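# Free the hanging hook from the vise hook, lay it flat

## Task

Take the hook that hangs on the vise-clamped hook off it and set it down flat on the mat, away from the vise. Conditions: the mat, which is loose, must finish lying flat and entirely on the table. The robot may hold nothing loose at the end except this hook, and no more than a small share of the hook's weight may end up borne by the robot. The two hooks must not bump or press hard against each other from one second before separation until they are no longer in contact, and never very hard at any point. At the moment of separation the hook must be held by one or both grippers and be touching only the clamped hook. A result that stays in place only because the robot is holding it does not count.

## Robot and tools

Robot: two arms, left_arm and right_arm, each with a parallel gripper and a wrist camera. Bases in the scene frame: left_arm at (-0.039, +0.278, 0) with quat_wxyz (+0.999, 0, 0, +0.049); right_arm at (-0.036, -0.348, 0) with quat_wxyz (+0.999, 0, 0, -0.055).

Frame: one shared scene frame, origin on the tabletop midway between the arms, +x out across the table, +z up, left_arm on the +y side. The names left and right do not match image sides. Reported hand positions can be slightly wrong, more so when an arm reaches far.

Gripper axes: fingers extend along the gripper's +z; they open and close along its y. end_effector_position is the point between the pads, roughly 1 cm short of the fingertips.

The row (used by every motion call): 16 numbers in one flat list covering both arms, left first: x, y, z, qw, qx, qy, qz, opening for left_arm, then the same eight for right_arm. Always give all 16 even if one arm stays put. x, y, z are an absolute target position in metres in the scene frame; qw..qz an absolute target orientation, w first, same frame. Opening runs -1 (closed) to +1 (fully open, 0.093 m). For an arm that should hold still, repeat the exact pose from the last result taken before it stopped, with its intended opening, every call. To keep an orientation, reuse your own target quaternion rather than the drifting reported one.

Tools:
- execute_actions {actions, pictures}: actions is a list with zero or one item. Empty list: just return the state. {"rows": [[16 numbers], ...], "steps": n}: up to 15 rows and up to 15 steps of 1/30 s; one row per step, last row repeated if steps outnumber rows (default 15). {"steps": n} alone: a wait of up to 300 steps counted from the previous result. A refused call moves nothing. A call is refused when a target lies over 0.6 m from the arm's last reported position along any axis of its gripper. pictures (true/false) toggles camera images, which are on by default.
- move {target, speed}: target is one 16-number row of absolute poses; each gripper travels a straight line toward it, all arms finishing together, lasting 0.5 to 10 s (cut off at 10 s). speed is the path top speed in m/s, 0.002 to 0.5 (default 0.25); turning is capped at twice that in rad/s. Gripper opening is applied at the start. Paths ignore obstacles and the other arm; grippers lag, wander and can overshoot speed, especially with a near-straight arm. Faster contact and aiming further beyond a contact both mean harder pushes.
- wait {seconds}: 0 to 10 s of letting the scene run with no new command.
- zoom_image {camera, region}: enlarges part of the latest image; camera is cam_high, cam_low, cam_left_wrist or cam_right_wrist; region [x0, y0, x1, y1] in pixels, top-left origin, at most 504x504. All images are 504x504.
- read_manual {section}: licence texts only ("licences").
- finished_scene {scene}: ends and grades the current scene, given by its number; irreversible. The goal must hold at that moment and afterwards.

Motion limits: each control step the command is clipped to within 70 mm and 16 degrees of the measured pose, then solved by damped IK with position favoured over orientation. Long targets therefore take several actions; after an action ends the arm goes at most one clipped step further, so read the pose and send the rest. Joint friction may leave the gripper up to about 31 mm off, and tiny commands may not move it. Elbows never fully straighten. Joint ranges (rad): waist -2.618 to 3.054, shoulder 0 to 3.142, elbow 0 to 3.142, wrist pitch -1.571 to 1.571, wrist yaw -1.571 to 1.571, wrist roll -2.094 to 2.094.

Gripping: grip_measured is the gripper motor position on the -1..+1 scale. Pads meet near -0.94; each mm of object width adds about 0.0208. Readings carry a fixed per-gripper offset up to about 0.02. Commanding below the width's reading squeezes harder, up to roughly 50-62 N per pad (less for parts under about 5 mm thick); first contact can spike. On rigid flat objects grip_measured settles no more than about 0.21 under the width value. Keep sending the closing number to keep holding. The last value in each arm's Joint positions list is the pad gap in metres, valid only when nothing blocks the fingers.

Results: a state line left_arm: … | right_arm: … with each gripper's position and quaternion. move adds a "move:" line with its ending (done, off_target, moving, held, fault) and limits (paced = pose clipped; held = some steps blocked, after which the arm may surge fast) plus each gripper's distance from target; if only one arm is named, the other finished. "pose unreachable" means the clearance check altered or blocked that arm's command; HELD marks affected steps. "Hand target" shows where the controller is currently driving each gripper. FAULT lines report arm stops.

The simulation keeps running between calls, including while you compose a reply; fingers still in motion keep moving. Loose objects may occasionally get a small shove.

Heat: holding loads warms motors. MOTOR HOT appears from 75 °C; at 90 °C that arm halts for 10 s (that threshold is then disabled for 5 min); at 100 °C the arm and gripper go limp and drop. Release loads when you can.

Avoid: knocking or dropping anything off the table, letting the arms collide or press on each other, hard impacts between the hooks, ending with the hook supported by the robot, and slamming or jerky motion.

Each tool is called after "Emit:" as name([rows], argument=value, ...), one row to a line, values as JSON.

## Session

Emit:
execute_actions(actions=[])

Scene clock: 0.00 s of 4400.00 s.
left_arm: end_effector_position=(+0.2385, +0.2349, +0.2697) grip_measured=+0.991 end_effector_quat_wxyz=(+0.546, -0.505, +0.659, -0.113) | right_arm: end_effector_position=(+0.2184, -0.7116, +0.2200) grip_measured=-0.940 end_effector_quat_wxyz=(+0.663, +0.012, +0.749, -0.008)
Joint positions: left_arm=[-0.779  0.992  0.952 -0.725 -0.993 -1.536  0.093] | right_arm=[-1.222  1.765  1.112  0.222 -1.277 -0.412  0.   ]
Joint velocities: left_arm=[-0.002  0.022  0.002 -0.051 -0.051 -0.037  0.   ] | right_arm=[ 0.002  0.002  0.002 -0.051  0.066 -0.007  0.001]
Hand target (left_arm): +0.238, +0.235, +0.270; +0.546, -0.505, +0.659, -0.113
Hand target (right_arm): +0.218, -0.712, +0.220; +0.663, +0.012, +0.749, -0.008

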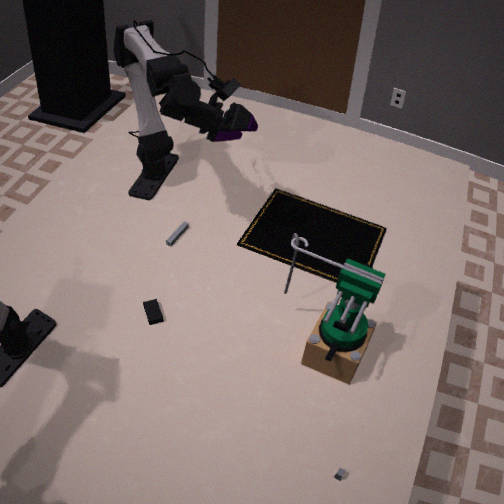

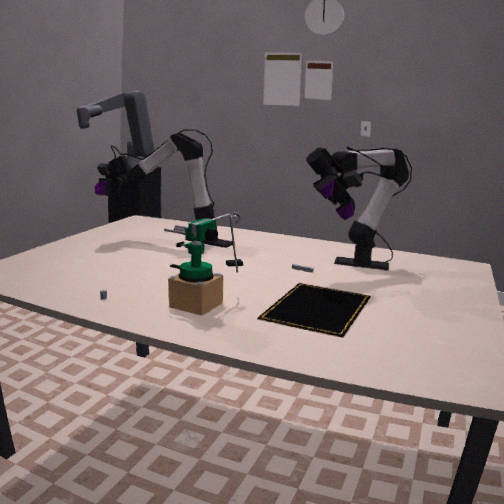

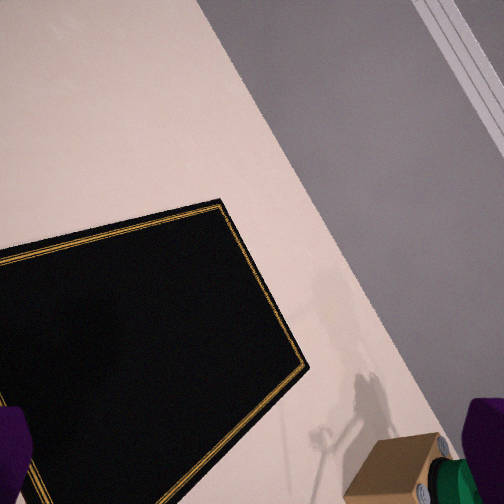

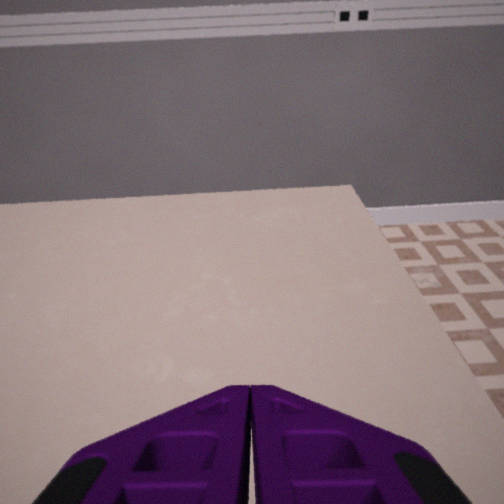

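Emit:
zoom_image(camera="cam_high", region=[260, 210, 400, 350])

Emit:
zoom_image(camera="cam_low", region=[140, 190, 280, 330])

Region (260, 210, 400, 350) of cam_high's 504x504 image, scaled by 3.600, with more detail than that image has.

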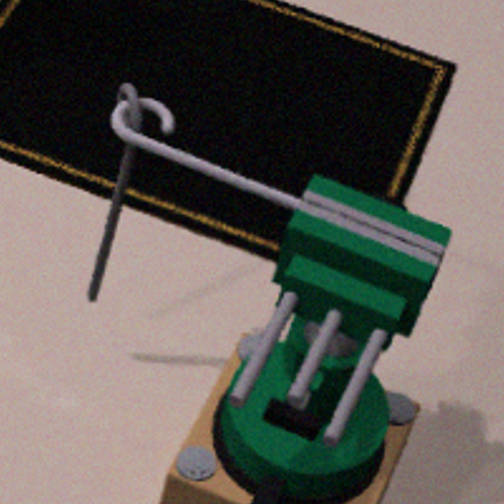

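Region (140, 190, 280, 330) of cam_low's 504x504 image, scaled by 3.600, with more detail than that image has.

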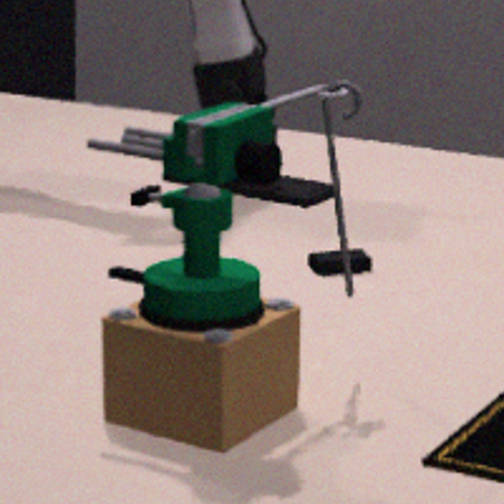

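Emit:
move(target=[0.2385,0.2349,0.2697,0.546,-0.505,0.659,-0.113, 0.27,-0.05,0.16,0.707,0,0.707,0,1])


Emit:
move(target=[0.2385,0.2349,0.2697,0.546,-0.505,0.659,-0.113,1, 0.27,-0.05,0.16,0.707,0,0.707,0,1])

action 0: the call puts the target (right_arm/x, right_arm/y, right_arm/z) 0.663 m from right_arm's end_effector_position in the last result along the gripper's own y axis as it stood there; a target may be at most 0.6 m away along each of those axes, so nothing of the call was run and nothing moved. Command a nearer target, and go on from there in a later call.

Emit:
move(target=[0.2385,0.2349,0.2697,0.546,-0.505,0.659,-0.113,1, 0.2,-0.2,0.16,0.707,0,0.707,0,1])

Emit:
move(target=[0.2385,0.2349,0.2697,0.546,-0.505,0.659,-0.113,1, 0.27,-0.05,0.16,0.707,0,0.707,0,1])

Scene clock: 7.87 s of 4400.00 s.
left_arm: end_effector_position=(+0.2385, +0.2349, +0.2697) grip_measured=+0.991 end_effector_quat_wxyz=(+0.546, -0.505, +0.659, -0.113) | right_arm: end_effector_position=(+0.1973, -0.2056, +0.1610) grip_measured=+0.999 end_effector_quat_wxyz=(+0.706, +0.008, +0.708, +0.008)
Joint positions: left_arm=[-0.779  0.992  0.952 -0.725 -0.993 -1.536  0.093] | right_arm=[1.251 1.217 0.065 1.146 1.143 0.027 0.093]
Joint velocities: left_arm=[ 0.002  0.007 -0.007 -0.051 -0.051  0.022 -0.   ] | right_arm=[-0.002  0.022  0.007  0.095 -0.022 -0.051 -0.   ]
Hand target (left_arm): +0.238, +0.235, +0.270; +0.546, -0.505, +0.659, -0.113
Hand target (right_arm): +0.196, -0.205, +0.158; +0.706, +0.001, +0.709, +0.001
Off the commanded pose (left_arm): 0.000 m, 0 deg.
Off the commanded pose (right_arm): 0.006 m, 1 deg.
After step 90, 0.83 s passed at rest.
move: done; limits=paced
camera_calibration (this result's frames):
cam_right_wrist: T_world_to_cam=[[-0.0039458, -0.99939, -0.0347112, -0.199409], [-0.430842, 0.0330235, -0.901823, 0.273883], [0.902419, 0.0113966, -0.430709, -0.0292817], [0, 0, 0, 1]] pos_world=[0.143638, -0.207998, 0.22746]

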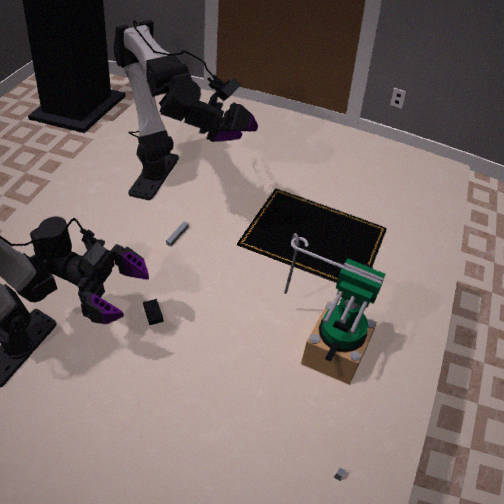

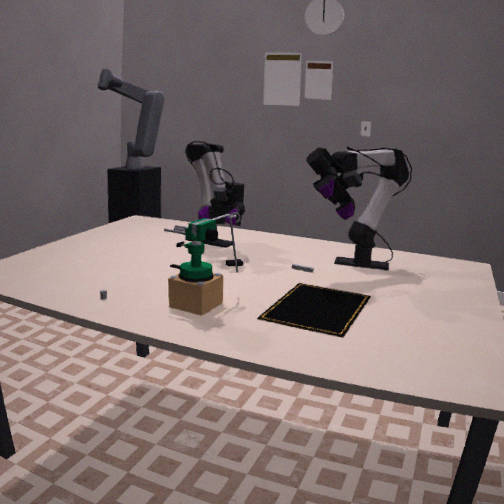

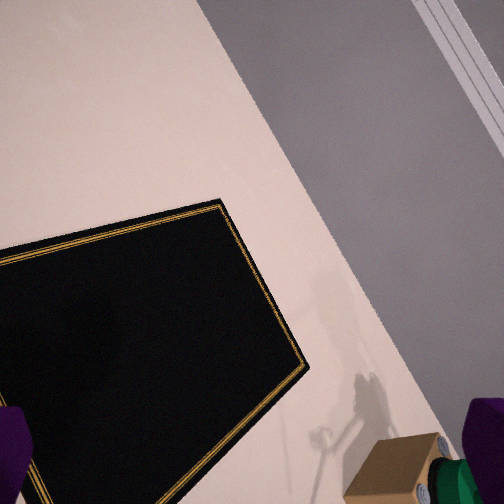

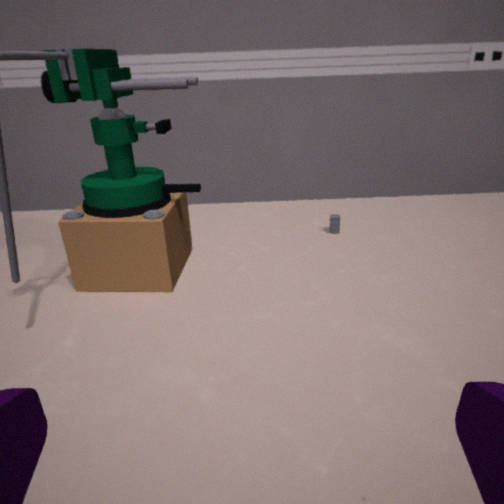

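Scene clock: 8.97 s of 4400.00 s.
left_arm: end_effector_position=(+0.2385, +0.2349, +0.2697) grip_measured=+0.991 end_effector_quat_wxyz=(+0.546, -0.505, +0.659, -0.113) | right_arm: end_effector_position=(+0.2662, -0.0546, +0.1639) grip_measured=+0.999 end_effector_quat_wxyz=(+0.708, +0.007, +0.706, +0.007)
Joint positions: left_arm=[-0.779  0.992  0.952 -0.725 -0.993 -1.536  0.093] | right_arm=[1.251 1.874 0.7   1.182 1.143 0.013 0.093]
Joint velocities: left_arm=[-0.012 -0.007 -0.012 -0.051  0.007  0.037 -0.001] | right_arm=[ 0.012  0.002 -0.007  0.007  0.022 -0.007 -0.   ]
Hand target (left_arm): +0.238, +0.235, +0.270; +0.546, -0.505, +0.659, -0.113
Hand target (right_arm): +0.269, -0.050, +0.162; +0.707, -0.000, +0.707, +0.000
Off the commanded pose (left_arm): 0.000 m, 0 deg.
Off the commanded pose (right_arm): 0.007 m, 1 deg.
move: done
camera_calibration (this result's frames):
cam_right_wrist: T_world_to_cam=[[-0.0033829, -0.999471, -0.0323462, -0.0487067], [-0.425707, 0.0307083, -0.90434, 0.300213], [0.904855, 0.0107107, -0.425586, -0.0934774], [0, 0, 0, 1]] pos_world=[0.212222, -0.0568988, 0.230137]

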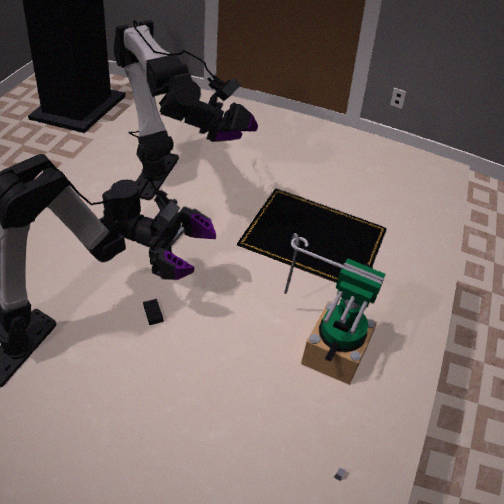

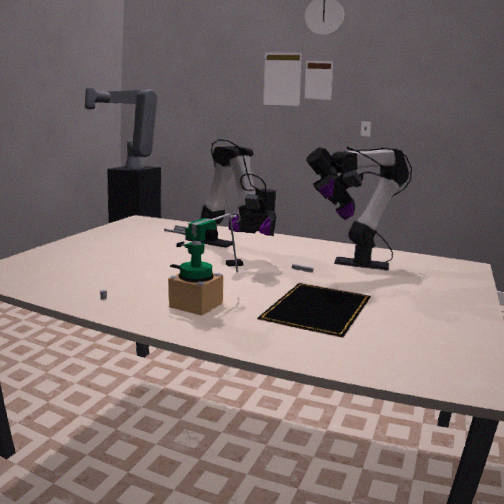

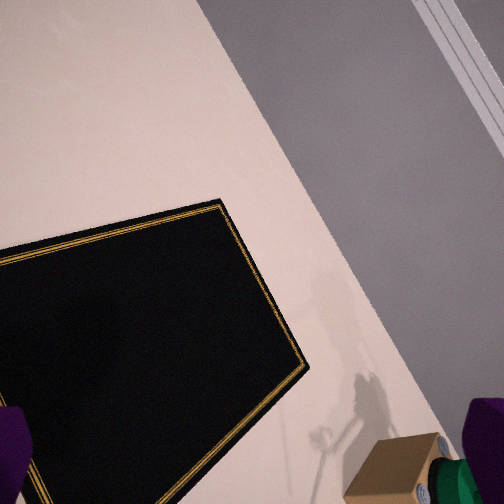

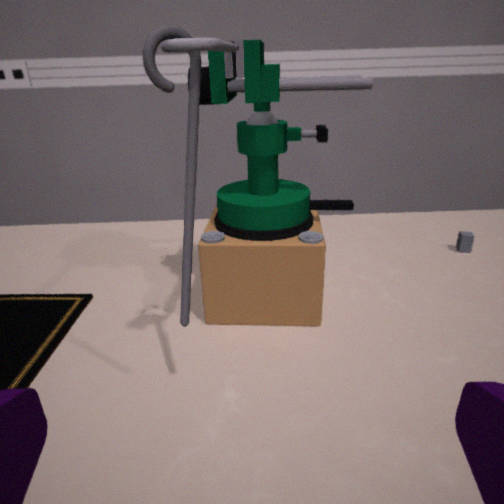

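Emit:
move(target=[0.2385,0.2349,0.2697,0.546,-0.505,0.659,-0.113,1, 0.40,-0.025,0.13,0.707,0,0.707,0,1], speed=0.12)

Scene clock: 12.37 s of 4400.00 s.
left_arm: end_effector_position=(+0.2385, +0.2349, +0.2697) grip_measured=+0.991 end_effector_quat_wxyz=(+0.546, -0.505, +0.659, -0.113) | right_arm: end_effector_position=(+0.3946, -0.0266, +0.1344) grip_measured=+0.999 end_effector_quat_wxyz=(+0.709, +0.008, +0.705, +0.004)
Joint positions: left_arm=[-0.779  0.992  0.952 -0.725 -0.993 -1.536  0.093] | right_arm=[0.996 2.213 1.108 1.114 0.892 0.01  0.093]
Joint velocities: left_arm=[-0.002 -0.017  0.002  0.037 -0.022  0.051 -0.   ] | right_arm=[-0.007 -0.007 -0.007 -0.022 -0.081  0.022 -0.001]
Hand target (left_arm): +0.238, +0.235, +0.270; +0.546, -0.505, +0.659, -0.113
Hand target (right_arm): +0.399, -0.023, +0.131; +0.707, -0.000, +0.707, -0.000
Off the commanded pose (left_arm): 0.000 m, 0 deg.
Off the commanded pose (right_arm): 0.007 m, 1 deg.
move: done
camera_calibration (this result's frames):
cam_right_wrist: T_world_to_cam=[[-0.00753438, -0.999543, -0.0292587, -0.0200017], [-0.423755, 0.0296939, -0.90529, 0.326609], [0.905745, 0.00557774, -0.423786, -0.223211], [0, 0, 0, 1]] pos_world=[0.340424, -0.0284459, 0.200497]

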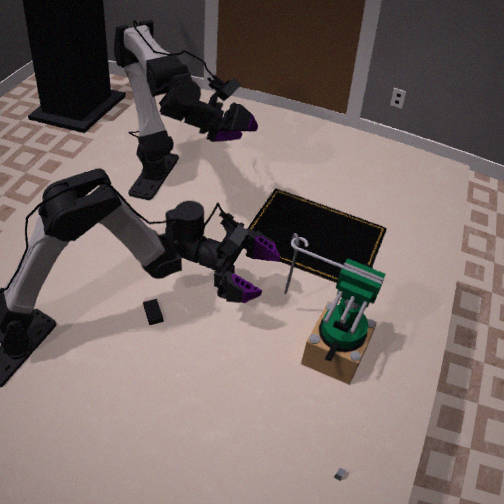

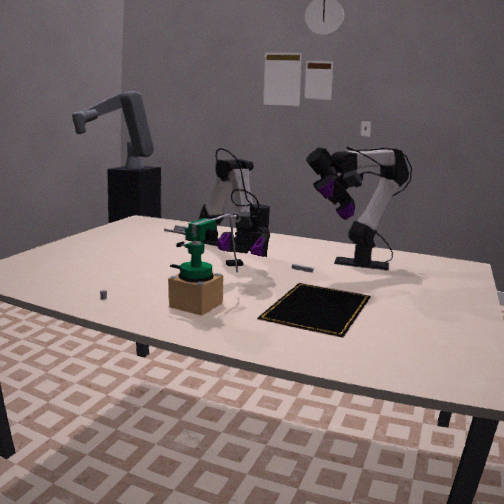

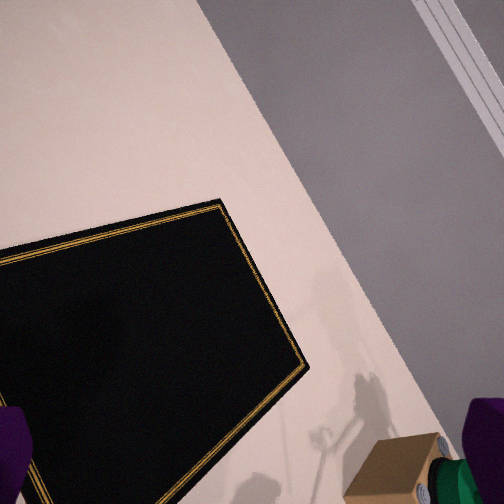

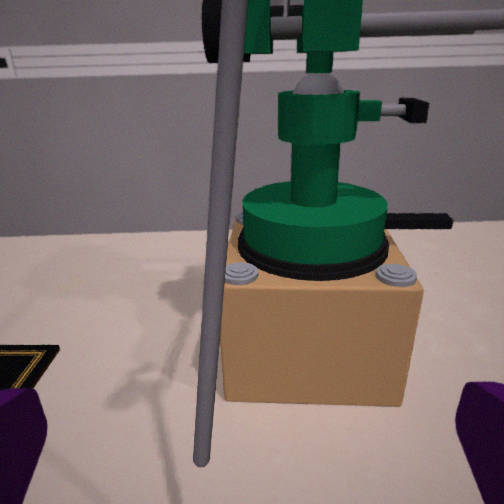

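Emit:
move(target=[0.2385,0.2349,0.2697,0.546,-0.505,0.659,-0.113,1, 0.445,-0.033,0.13,0.707,0,0.707,0,1], speed=0.05)

Scene clock: 14.93 s of 4400.00 s.
left_arm: end_effector_position=(+0.2385, +0.2349, +0.2697) grip_measured=+0.991 end_effector_quat_wxyz=(+0.546, -0.505, +0.659, -0.113) | right_arm: end_effector_position=(+0.4392, -0.0344, +0.1346) grip_measured=+0.999 end_effector_quat_wxyz=(+0.709, +0.007, +0.705, +0.005)
Joint positions: left_arm=[-0.779  0.992  0.952 -0.725 -0.993 -1.536  0.093] | right_arm=[0.906 2.275 1.229 1.056 0.8   0.01  0.093]
Joint velocities: left_arm=[ 0.002  0.002  0.007 -0.022  0.007  0.007  0.   ] | right_arm=[ 0.007  0.002 -0.002 -0.095  0.007 -0.037  0.002]
Hand target (left_arm): +0.238, +0.235, +0.270; +0.546, -0.505, +0.659, -0.113
Hand target (right_arm): +0.445, -0.033, +0.130; +0.707, +0.000, +0.707, -0.000
Off the commanded pose (left_arm): 0.000 m, 0 deg.
Off the commanded pose (right_arm): 0.008 m, 1 deg.
move: done
camera_calibration (this result's frames):
cam_right_wrist: T_world_to_cam=[[-0.00636115, -0.999551, -0.0292772, -0.0279702], [-0.422763, 0.0292208, -0.905769, 0.345569], [0.906218, 0.0066156, -0.422759, -0.263849], [0, 0, 0, 1]] pos_world=[0.385021, -0.0363099, 0.200642]

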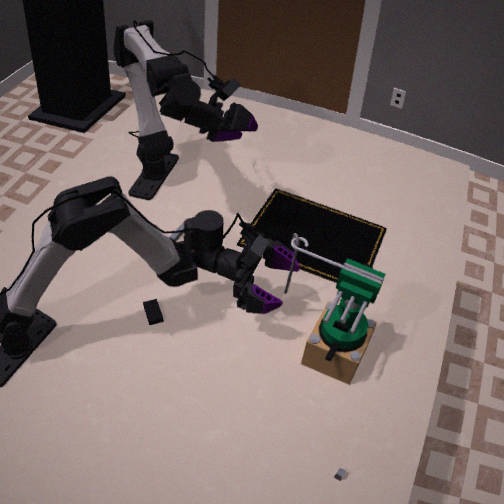

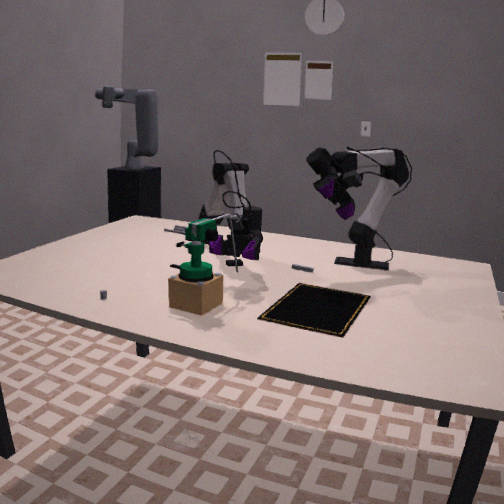

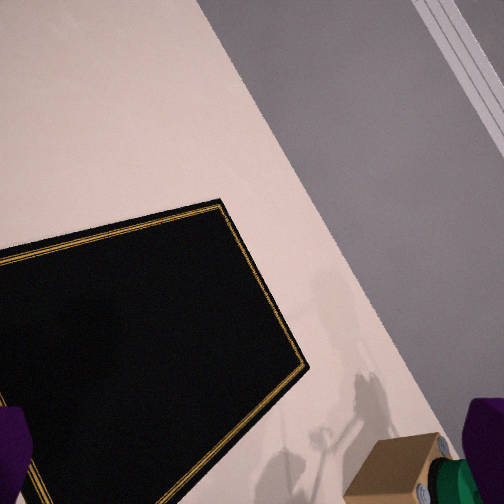

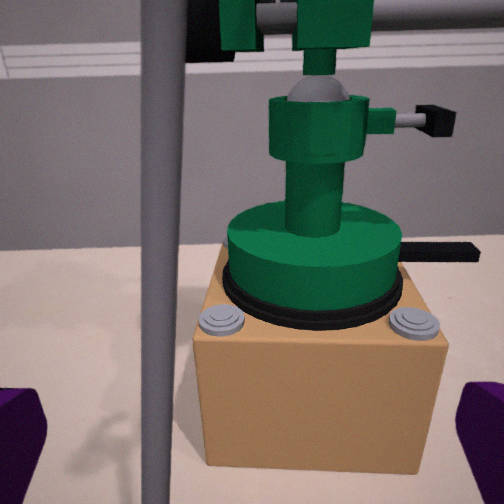

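Emit:
move(target=[0.2385,0.2349,0.2697,0.546,-0.505,0.659,-0.113,1, 0.47,-0.014,0.13,0.707,0,0.707,0,1], speed=0.04)

Scene clock: 17.07 s of 4400.00 s.
left_arm: end_effector_position=(+0.2385, +0.2349, +0.2697) grip_measured=+0.991 end_effector_quat_wxyz=(+0.546, -0.505, +0.659, -0.113) | right_arm: end_effector_position=(+0.4637, -0.0138, +0.1352) grip_measured=+0.999 end_effector_quat_wxyz=(+0.710, +0.006, +0.705, +0.006)
Joint positions: left_arm=[-0.779  0.992  0.952 -0.725 -0.993 -1.536  0.093] | right_arm=[0.898 2.359 1.399 0.971 0.789 0.01  0.093]
Joint velocities: left_arm=[-0.012  0.007 -0.007  0.037 -0.007 -0.022 -0.001] | right_arm=[-0.017 -0.007 -0.002 -0.037 -0.022 -0.066 -0.001]
Hand target (left_arm): +0.238, +0.235, +0.270; +0.546, -0.505, +0.659, -0.113
Hand target (right_arm): +0.470, -0.014, +0.130; +0.707, -0.000, +0.707, +0.000
Off the commanded pose (left_arm): 0.000 m, 0 deg.
Off the commanded pose (right_arm): 0.008 m, 1 deg.
move: done
camera_calibration (this result's frames):
cam_right_wrist: T_world_to_cam=[[-0.0021491, -0.999555, -0.0297409, -0.00912443], [-0.422322, 0.0278658, -0.906017, 0.355615], [0.906443, 0.0106131, -0.422194, -0.286022], [0, 0, 0, 1]] pos_world=[0.409428, -0.0159943, 0.201165]

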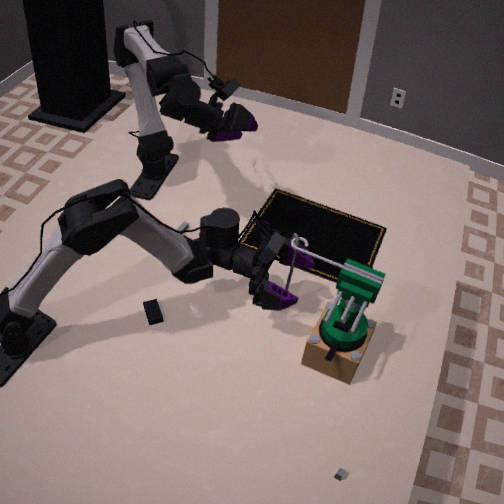

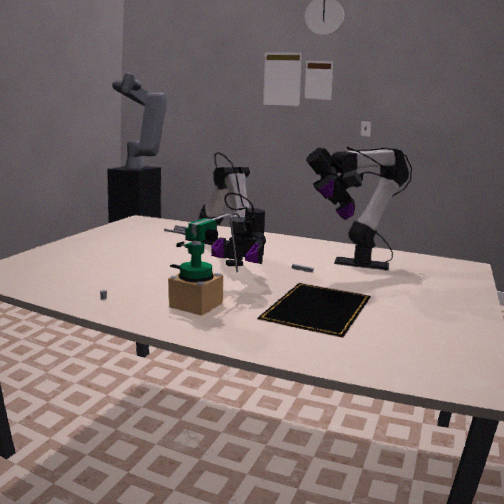

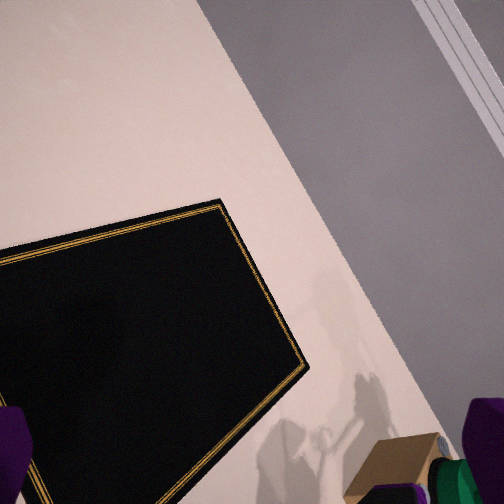

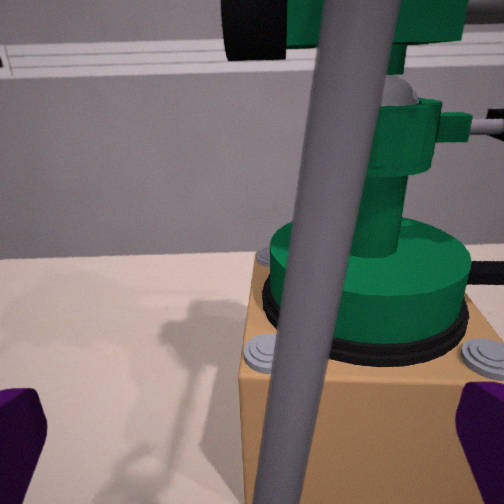

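Emit:
move(target=[0.2385,0.2349,0.2697,0.546,-0.505,0.659,-0.113,1, 0.462,-0.02,0.13,0.707,0,0.707,0,1], speed=0.03)

Emit:
move(target=[0.2385,0.2349,0.2697,0.546,-0.505,0.659,-0.113,1, 0.462,-0.02,0.13,0.707,0,0.707,0,-1], speed=0.03)

Scene clock: 21.87 s of 4400.00 s.
left_arm: end_effector_position=(+0.2385, +0.2349, +0.2697) grip_measured=+0.991 end_effector_quat_wxyz=(+0.546, -0.505, +0.659, -0.113) | right_arm: end_effector_position=(+0.4637, -0.0138, +0.1351) grip_measured=+0.999 end_effector_quat_wxyz=(+0.709, +0.006, +0.705, +0.006)
Joint positions: left_arm=[-0.779  0.992  0.952 -0.725 -0.993 -1.536  0.093] | right_arm=[0.898 2.359 1.399 0.97  0.789 0.01  0.093]
Joint velocities: left_arm=[ 0.002 -0.017  0.002 -0.037 -0.037  0.051  0.   ] | right_arm=[ 0.017 -0.007 -0.027 -0.066 -0.081  0.022 -0.001]
Hand target (left_arm): +0.238, +0.235, +0.270; +0.546, -0.505, +0.659, -0.113
Hand target (right_arm): +0.462, -0.020, +0.130; +0.707, +0.000, +0.707, -0.000
Off the commanded pose (left_arm): 0.000 m, 0 deg.
Off the commanded pose (right_arm): 0.008 m, 1 deg.
After step 90, 1.10 s passed at rest.
move: done
camera_calibration (this result's frames):
cam_right_wrist: T_world_to_cam=[[-0.00216494, -0.999571, -0.0291984, -0.00914664], [-0.422809, 0.0273752, -0.905805, 0.355756], [0.906216, 0.0103844, -0.422687, -0.285927], [0, 0, 0, 1]] pos_world=[0.409509, -0.0159124, 0.201121]

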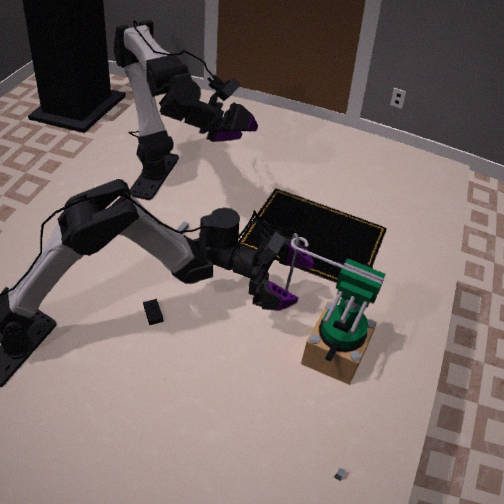

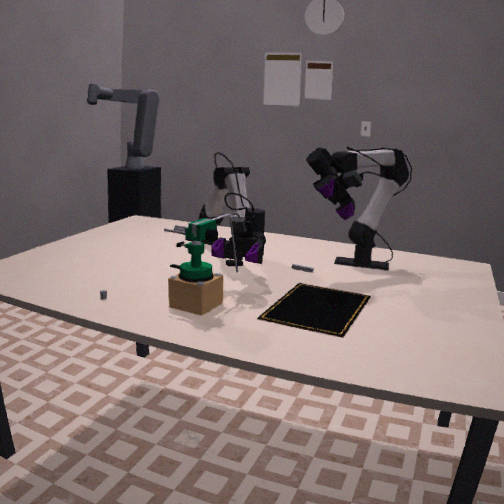

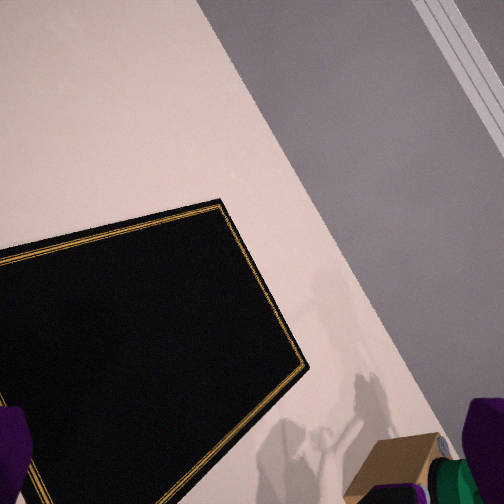

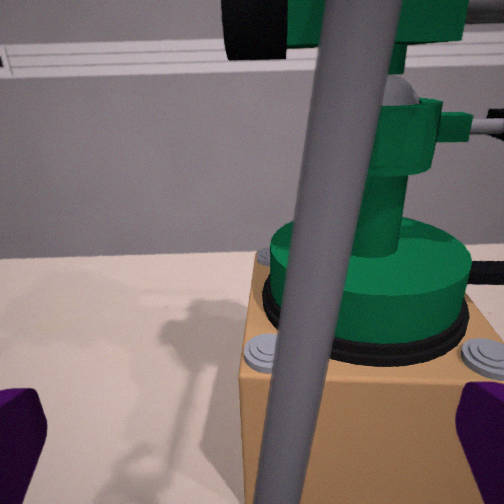

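Scene clock: 22.60 s of 4400.00 s.
left_arm: end_effector_position=(+0.2385, +0.2349, +0.2697) grip_measured=+0.991 end_effector_quat_wxyz=(+0.546, -0.505, +0.659, -0.113) | right_arm: end_effector_position=(+0.4655, -0.0188, +0.1370) grip_measured=-0.984 end_effector_quat_wxyz=(+0.712, +0.014, +0.702, +0.006)
Joint positions: left_arm=[-0.779  0.992  0.952 -0.725 -0.993 -1.536  0.093] | right_arm=[0.891 2.357 1.395 0.981 0.794 0.014 0.   ]
Joint velocities: left_arm=[-0.007 -0.002  0.012  0.081 -0.037 -0.022  0.001] | right_arm=[-0.002 -0.007 -0.012 -0.066  0.081  0.022  0.   ]
Hand target (left_arm): +0.238, +0.235, +0.270; +0.546, -0.505, +0.659, -0.113
Hand target (right_arm): +0.462, -0.020, +0.130; +0.707, +0.000, +0.707, +0.000
Off the commanded pose (left_arm): 0.000 m, 0 deg.
Off the commanded pose (right_arm): 0.008 m, 2 deg.
move: done
camera_calibration (this result's frames):
cam_right_wrist: T_world_to_cam=[[-0.0140937, -0.999106, -0.0398562, -0.00712227], [-0.416298, 0.0421043, -0.908253, 0.356019], [0.909119, 0.00379141, -0.416519, -0.289002], [0, 0, 0, 1]] pos_world=[0.410846, -0.0210101, 0.202697]

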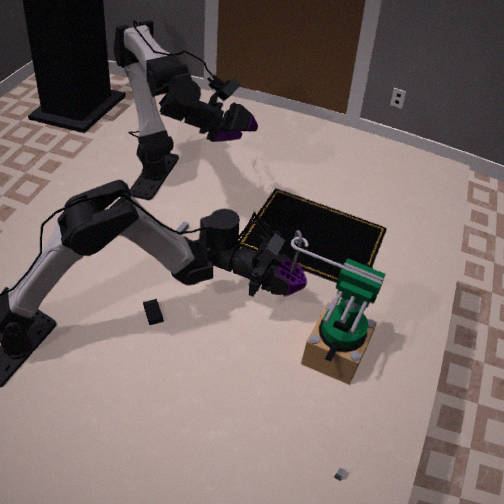

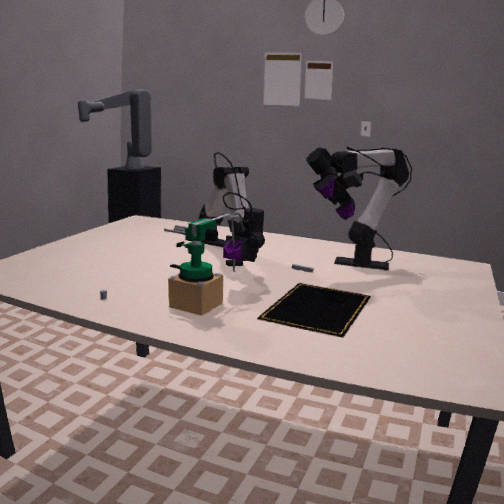

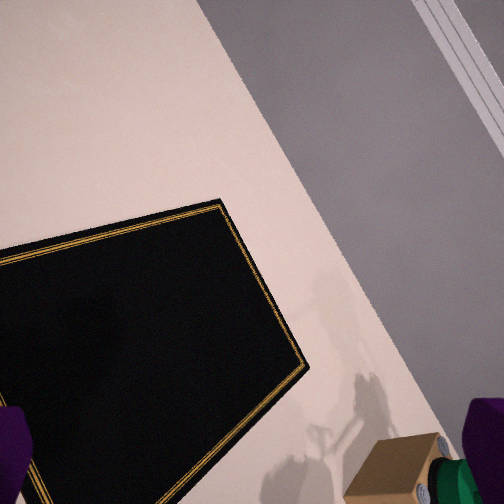

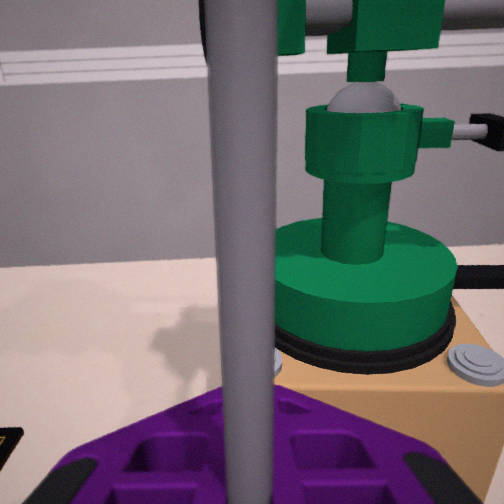

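Gripped. Use left wrist camera to view the junction while lifting slightly.

Emit:
move(target=[0.36,0.06,0.38,0.0,0.383,0.924,0,1, 0.4655,-0.0188,0.155,0.707,0,0.707,0,-1], speed=0.06)

Emit:
zoom_image(camera="cam_high", region=[260, 210, 400, 350])

Scene clock: 34.40 s of 4400.00 s.
left_arm: end_effector_position=(+0.2982, +0.1428, +0.3210) grip_measured=+0.991 end_effector_quat_wxyz=(+0.305, -0.048, +0.949, -0.058) | right_arm: end_effector_position=(+0.4653, -0.0190, +0.1386) grip_measured=-0.984 end_effector_quat_wxyz=(+0.708, +0.010, +0.706, +0.002)
Joint positions: left_arm=[-0.569  1.556  1.906 -1.316 -0.193 -0.51   0.093] | right_arm=[0.891 2.345 1.395 0.953 0.794 0.014 0.   ]
Joint velocities: left_arm=[-0.032 -0.017 -0.002 -0.037 -0.051 -0.022  0.   ] | right_arm=[-0.002  0.002  0.002 -0.051  0.022  0.007  0.   ]
Hand target (left_arm): +0.302, +0.145, +0.328; +0.311, -0.048, +0.947, -0.061
Hand target (right_arm): +0.465, -0.019, +0.146; +0.709, +0.007, +0.705, +0.003
Off the commanded pose (left_arm): 0.119 m, 62 deg.
Off the commanded pose (right_arm): 0.016 m, 1 deg.
move: off_target (left_arm, right_arm; path cut at 10 s)
camera_calibration (this result's frames):
cam_left_wrist: T_world_to_cam=[[0.0461389, -0.989643, 0.135936, 0.082575], [-0.981739, -0.0700638, -0.17686, 0.404558], [0.184553, -0.125294, -0.974803, 0.355509], [0, 0, 0, 1]] pos_world=[0.327751, 0.154608, 0.406877]
cam_right_wrist: T_world_to_cam=[[-0.0144817, -0.999491, -0.0284106, -0.00864367], [-0.426598, 0.0318738, -0.90388, 0.361322], [0.904326, -0.000969831, -0.426842, -0.284648], [0, 0, 0, 1]] pos_world=[0.411428, -0.020432, 0.204846]

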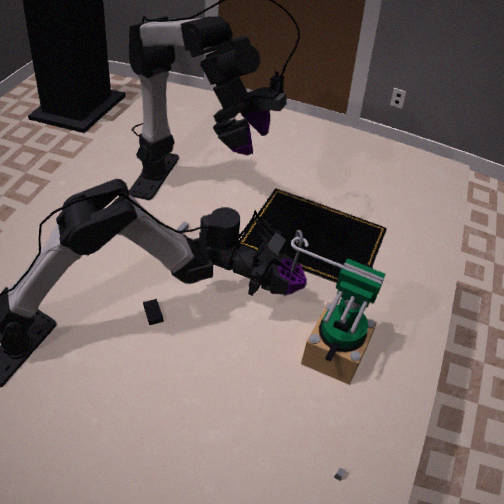

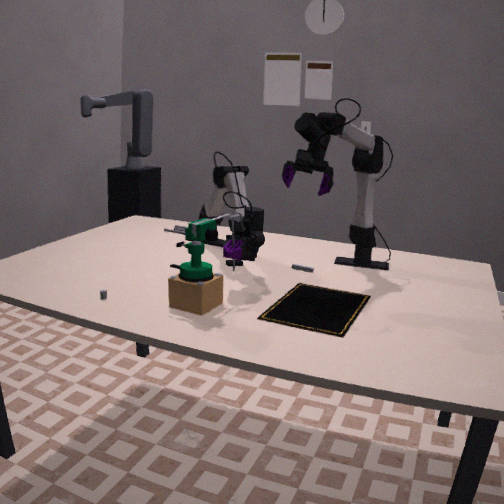

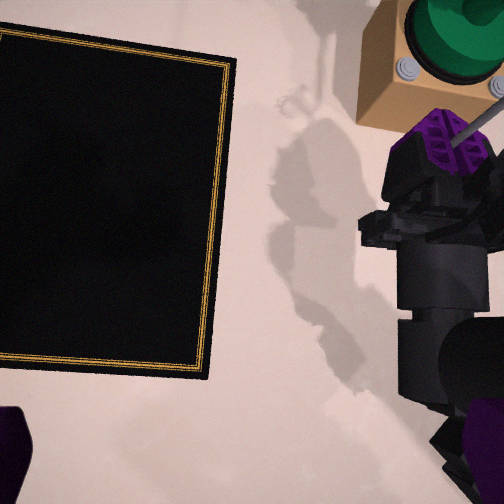

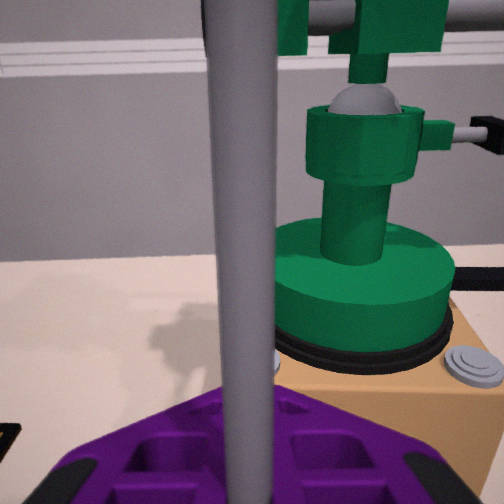

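Region (260, 210, 400, 350) of cam_high's 504x504 image, scaled by 3.600, with more detail than that image has.

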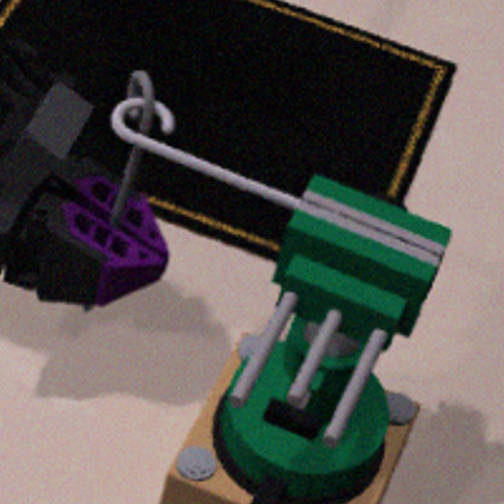

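Emit:
move(target=[0.2982,0.1428,0.321,0.305,-0.048,0.949,-0.058,1, 0.4655,-0.0188,0.172,0.707,0,0.707,0,-1], speed=0.03)

Emit:
zoom_image(camera="cam_high", region=[260, 210, 400, 350])

Scene clock: 36.73 s of 4400.00 s.
left_arm: end_effector_position=(+0.2978, +0.1429, +0.3207) grip_measured=+0.991 end_effector_quat_wxyz=(+0.304, -0.047, +0.950, -0.058) | right_arm: end_effector_position=(+0.4636, -0.0201, +0.1591) grip_measured=-0.984 end_effector_quat_wxyz=(+0.702, +0.002, +0.712, -0.003)
Joint positions: left_arm=[-0.569  1.556  1.906 -1.318 -0.193 -0.509  0.093] | right_arm=[0.891 2.278 1.395 0.864 0.789 0.011 0.   ]
Joint velocities: left_arm=[ 0.002 -0.002 -0.002  0.022 -0.007  0.081  0.001] | right_arm=[-0.002  0.002 -0.017 -0.066 -0.007  0.007  0.   ]
Hand target (left_arm): +0.298, +0.143, +0.321; +0.305, -0.048, +0.949, -0.058
Hand target (right_arm): +0.465, -0.019, +0.172; +0.707, +0.000, +0.707, -0.000
Off the commanded pose (left_arm): 0.000 m, 0 deg.
Off the commanded pose (right_arm): 0.013 m, 1 deg.
move: off_target (right_arm)
camera_calibration (this result's frames):
cam_left_wrist: T_world_to_cam=[[0.0453607, -0.989792, 0.135106, 0.083201], [-0.98215, -0.0689012, -0.175025, 0.403508], [0.182547, -0.124755, -0.97525, 0.355977], [0, 0, 0, 1]] pos_world=[0.327548, 0.154564, 0.406549]
cam_right_wrist: T_world_to_cam=[[-0.0105765, -0.999897, -0.00970788, -0.0139246], [-0.44112, 0.0133782, -0.897349, 0.384493], [0.897386, -0.00520848, -0.441216, -0.268874], [0, 0, 0, 1]] pos_world=[0.410744, -0.0204675, 0.226258]

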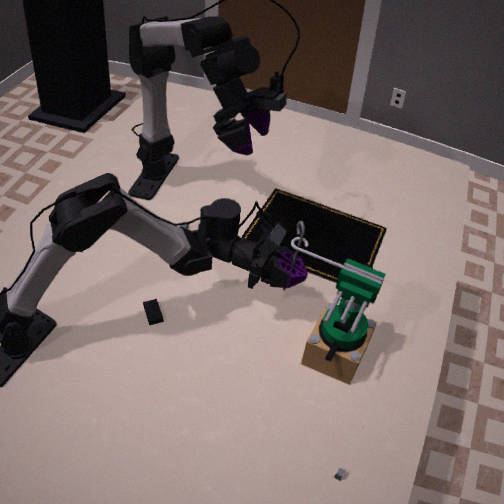

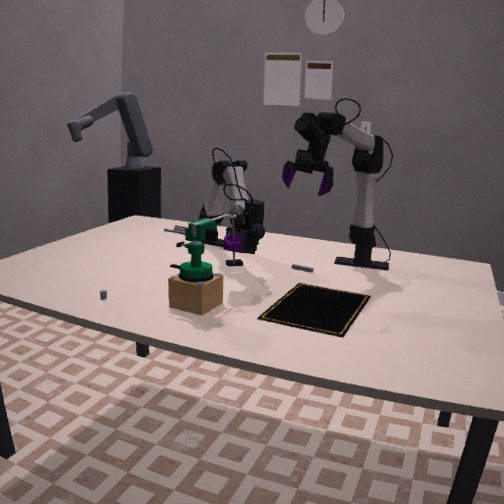

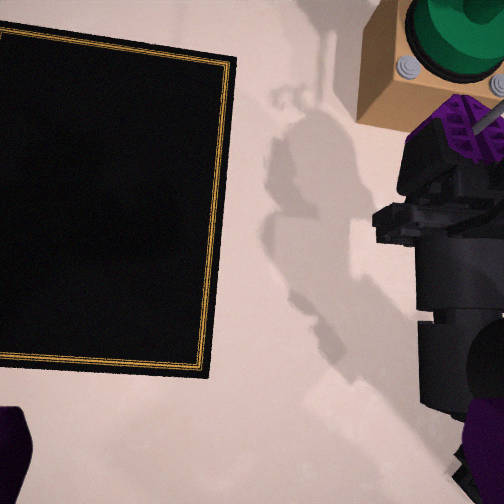

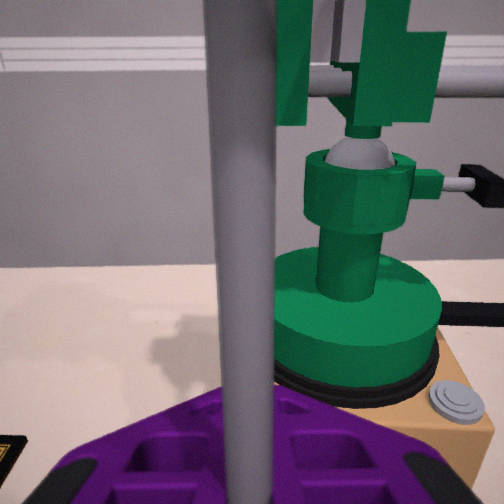

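Region (260, 210, 400, 350) of cam_high's 504x504 image, scaled by 3.600, with more detail than that image has.

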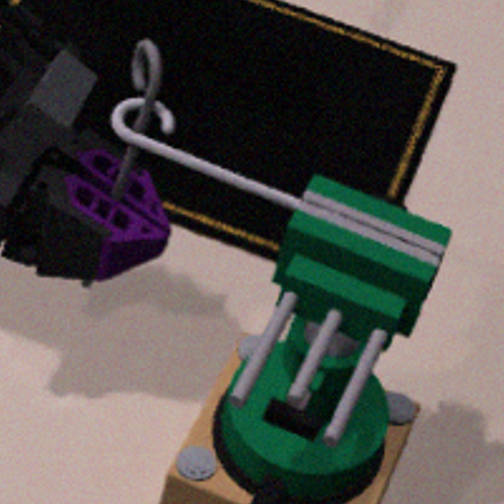

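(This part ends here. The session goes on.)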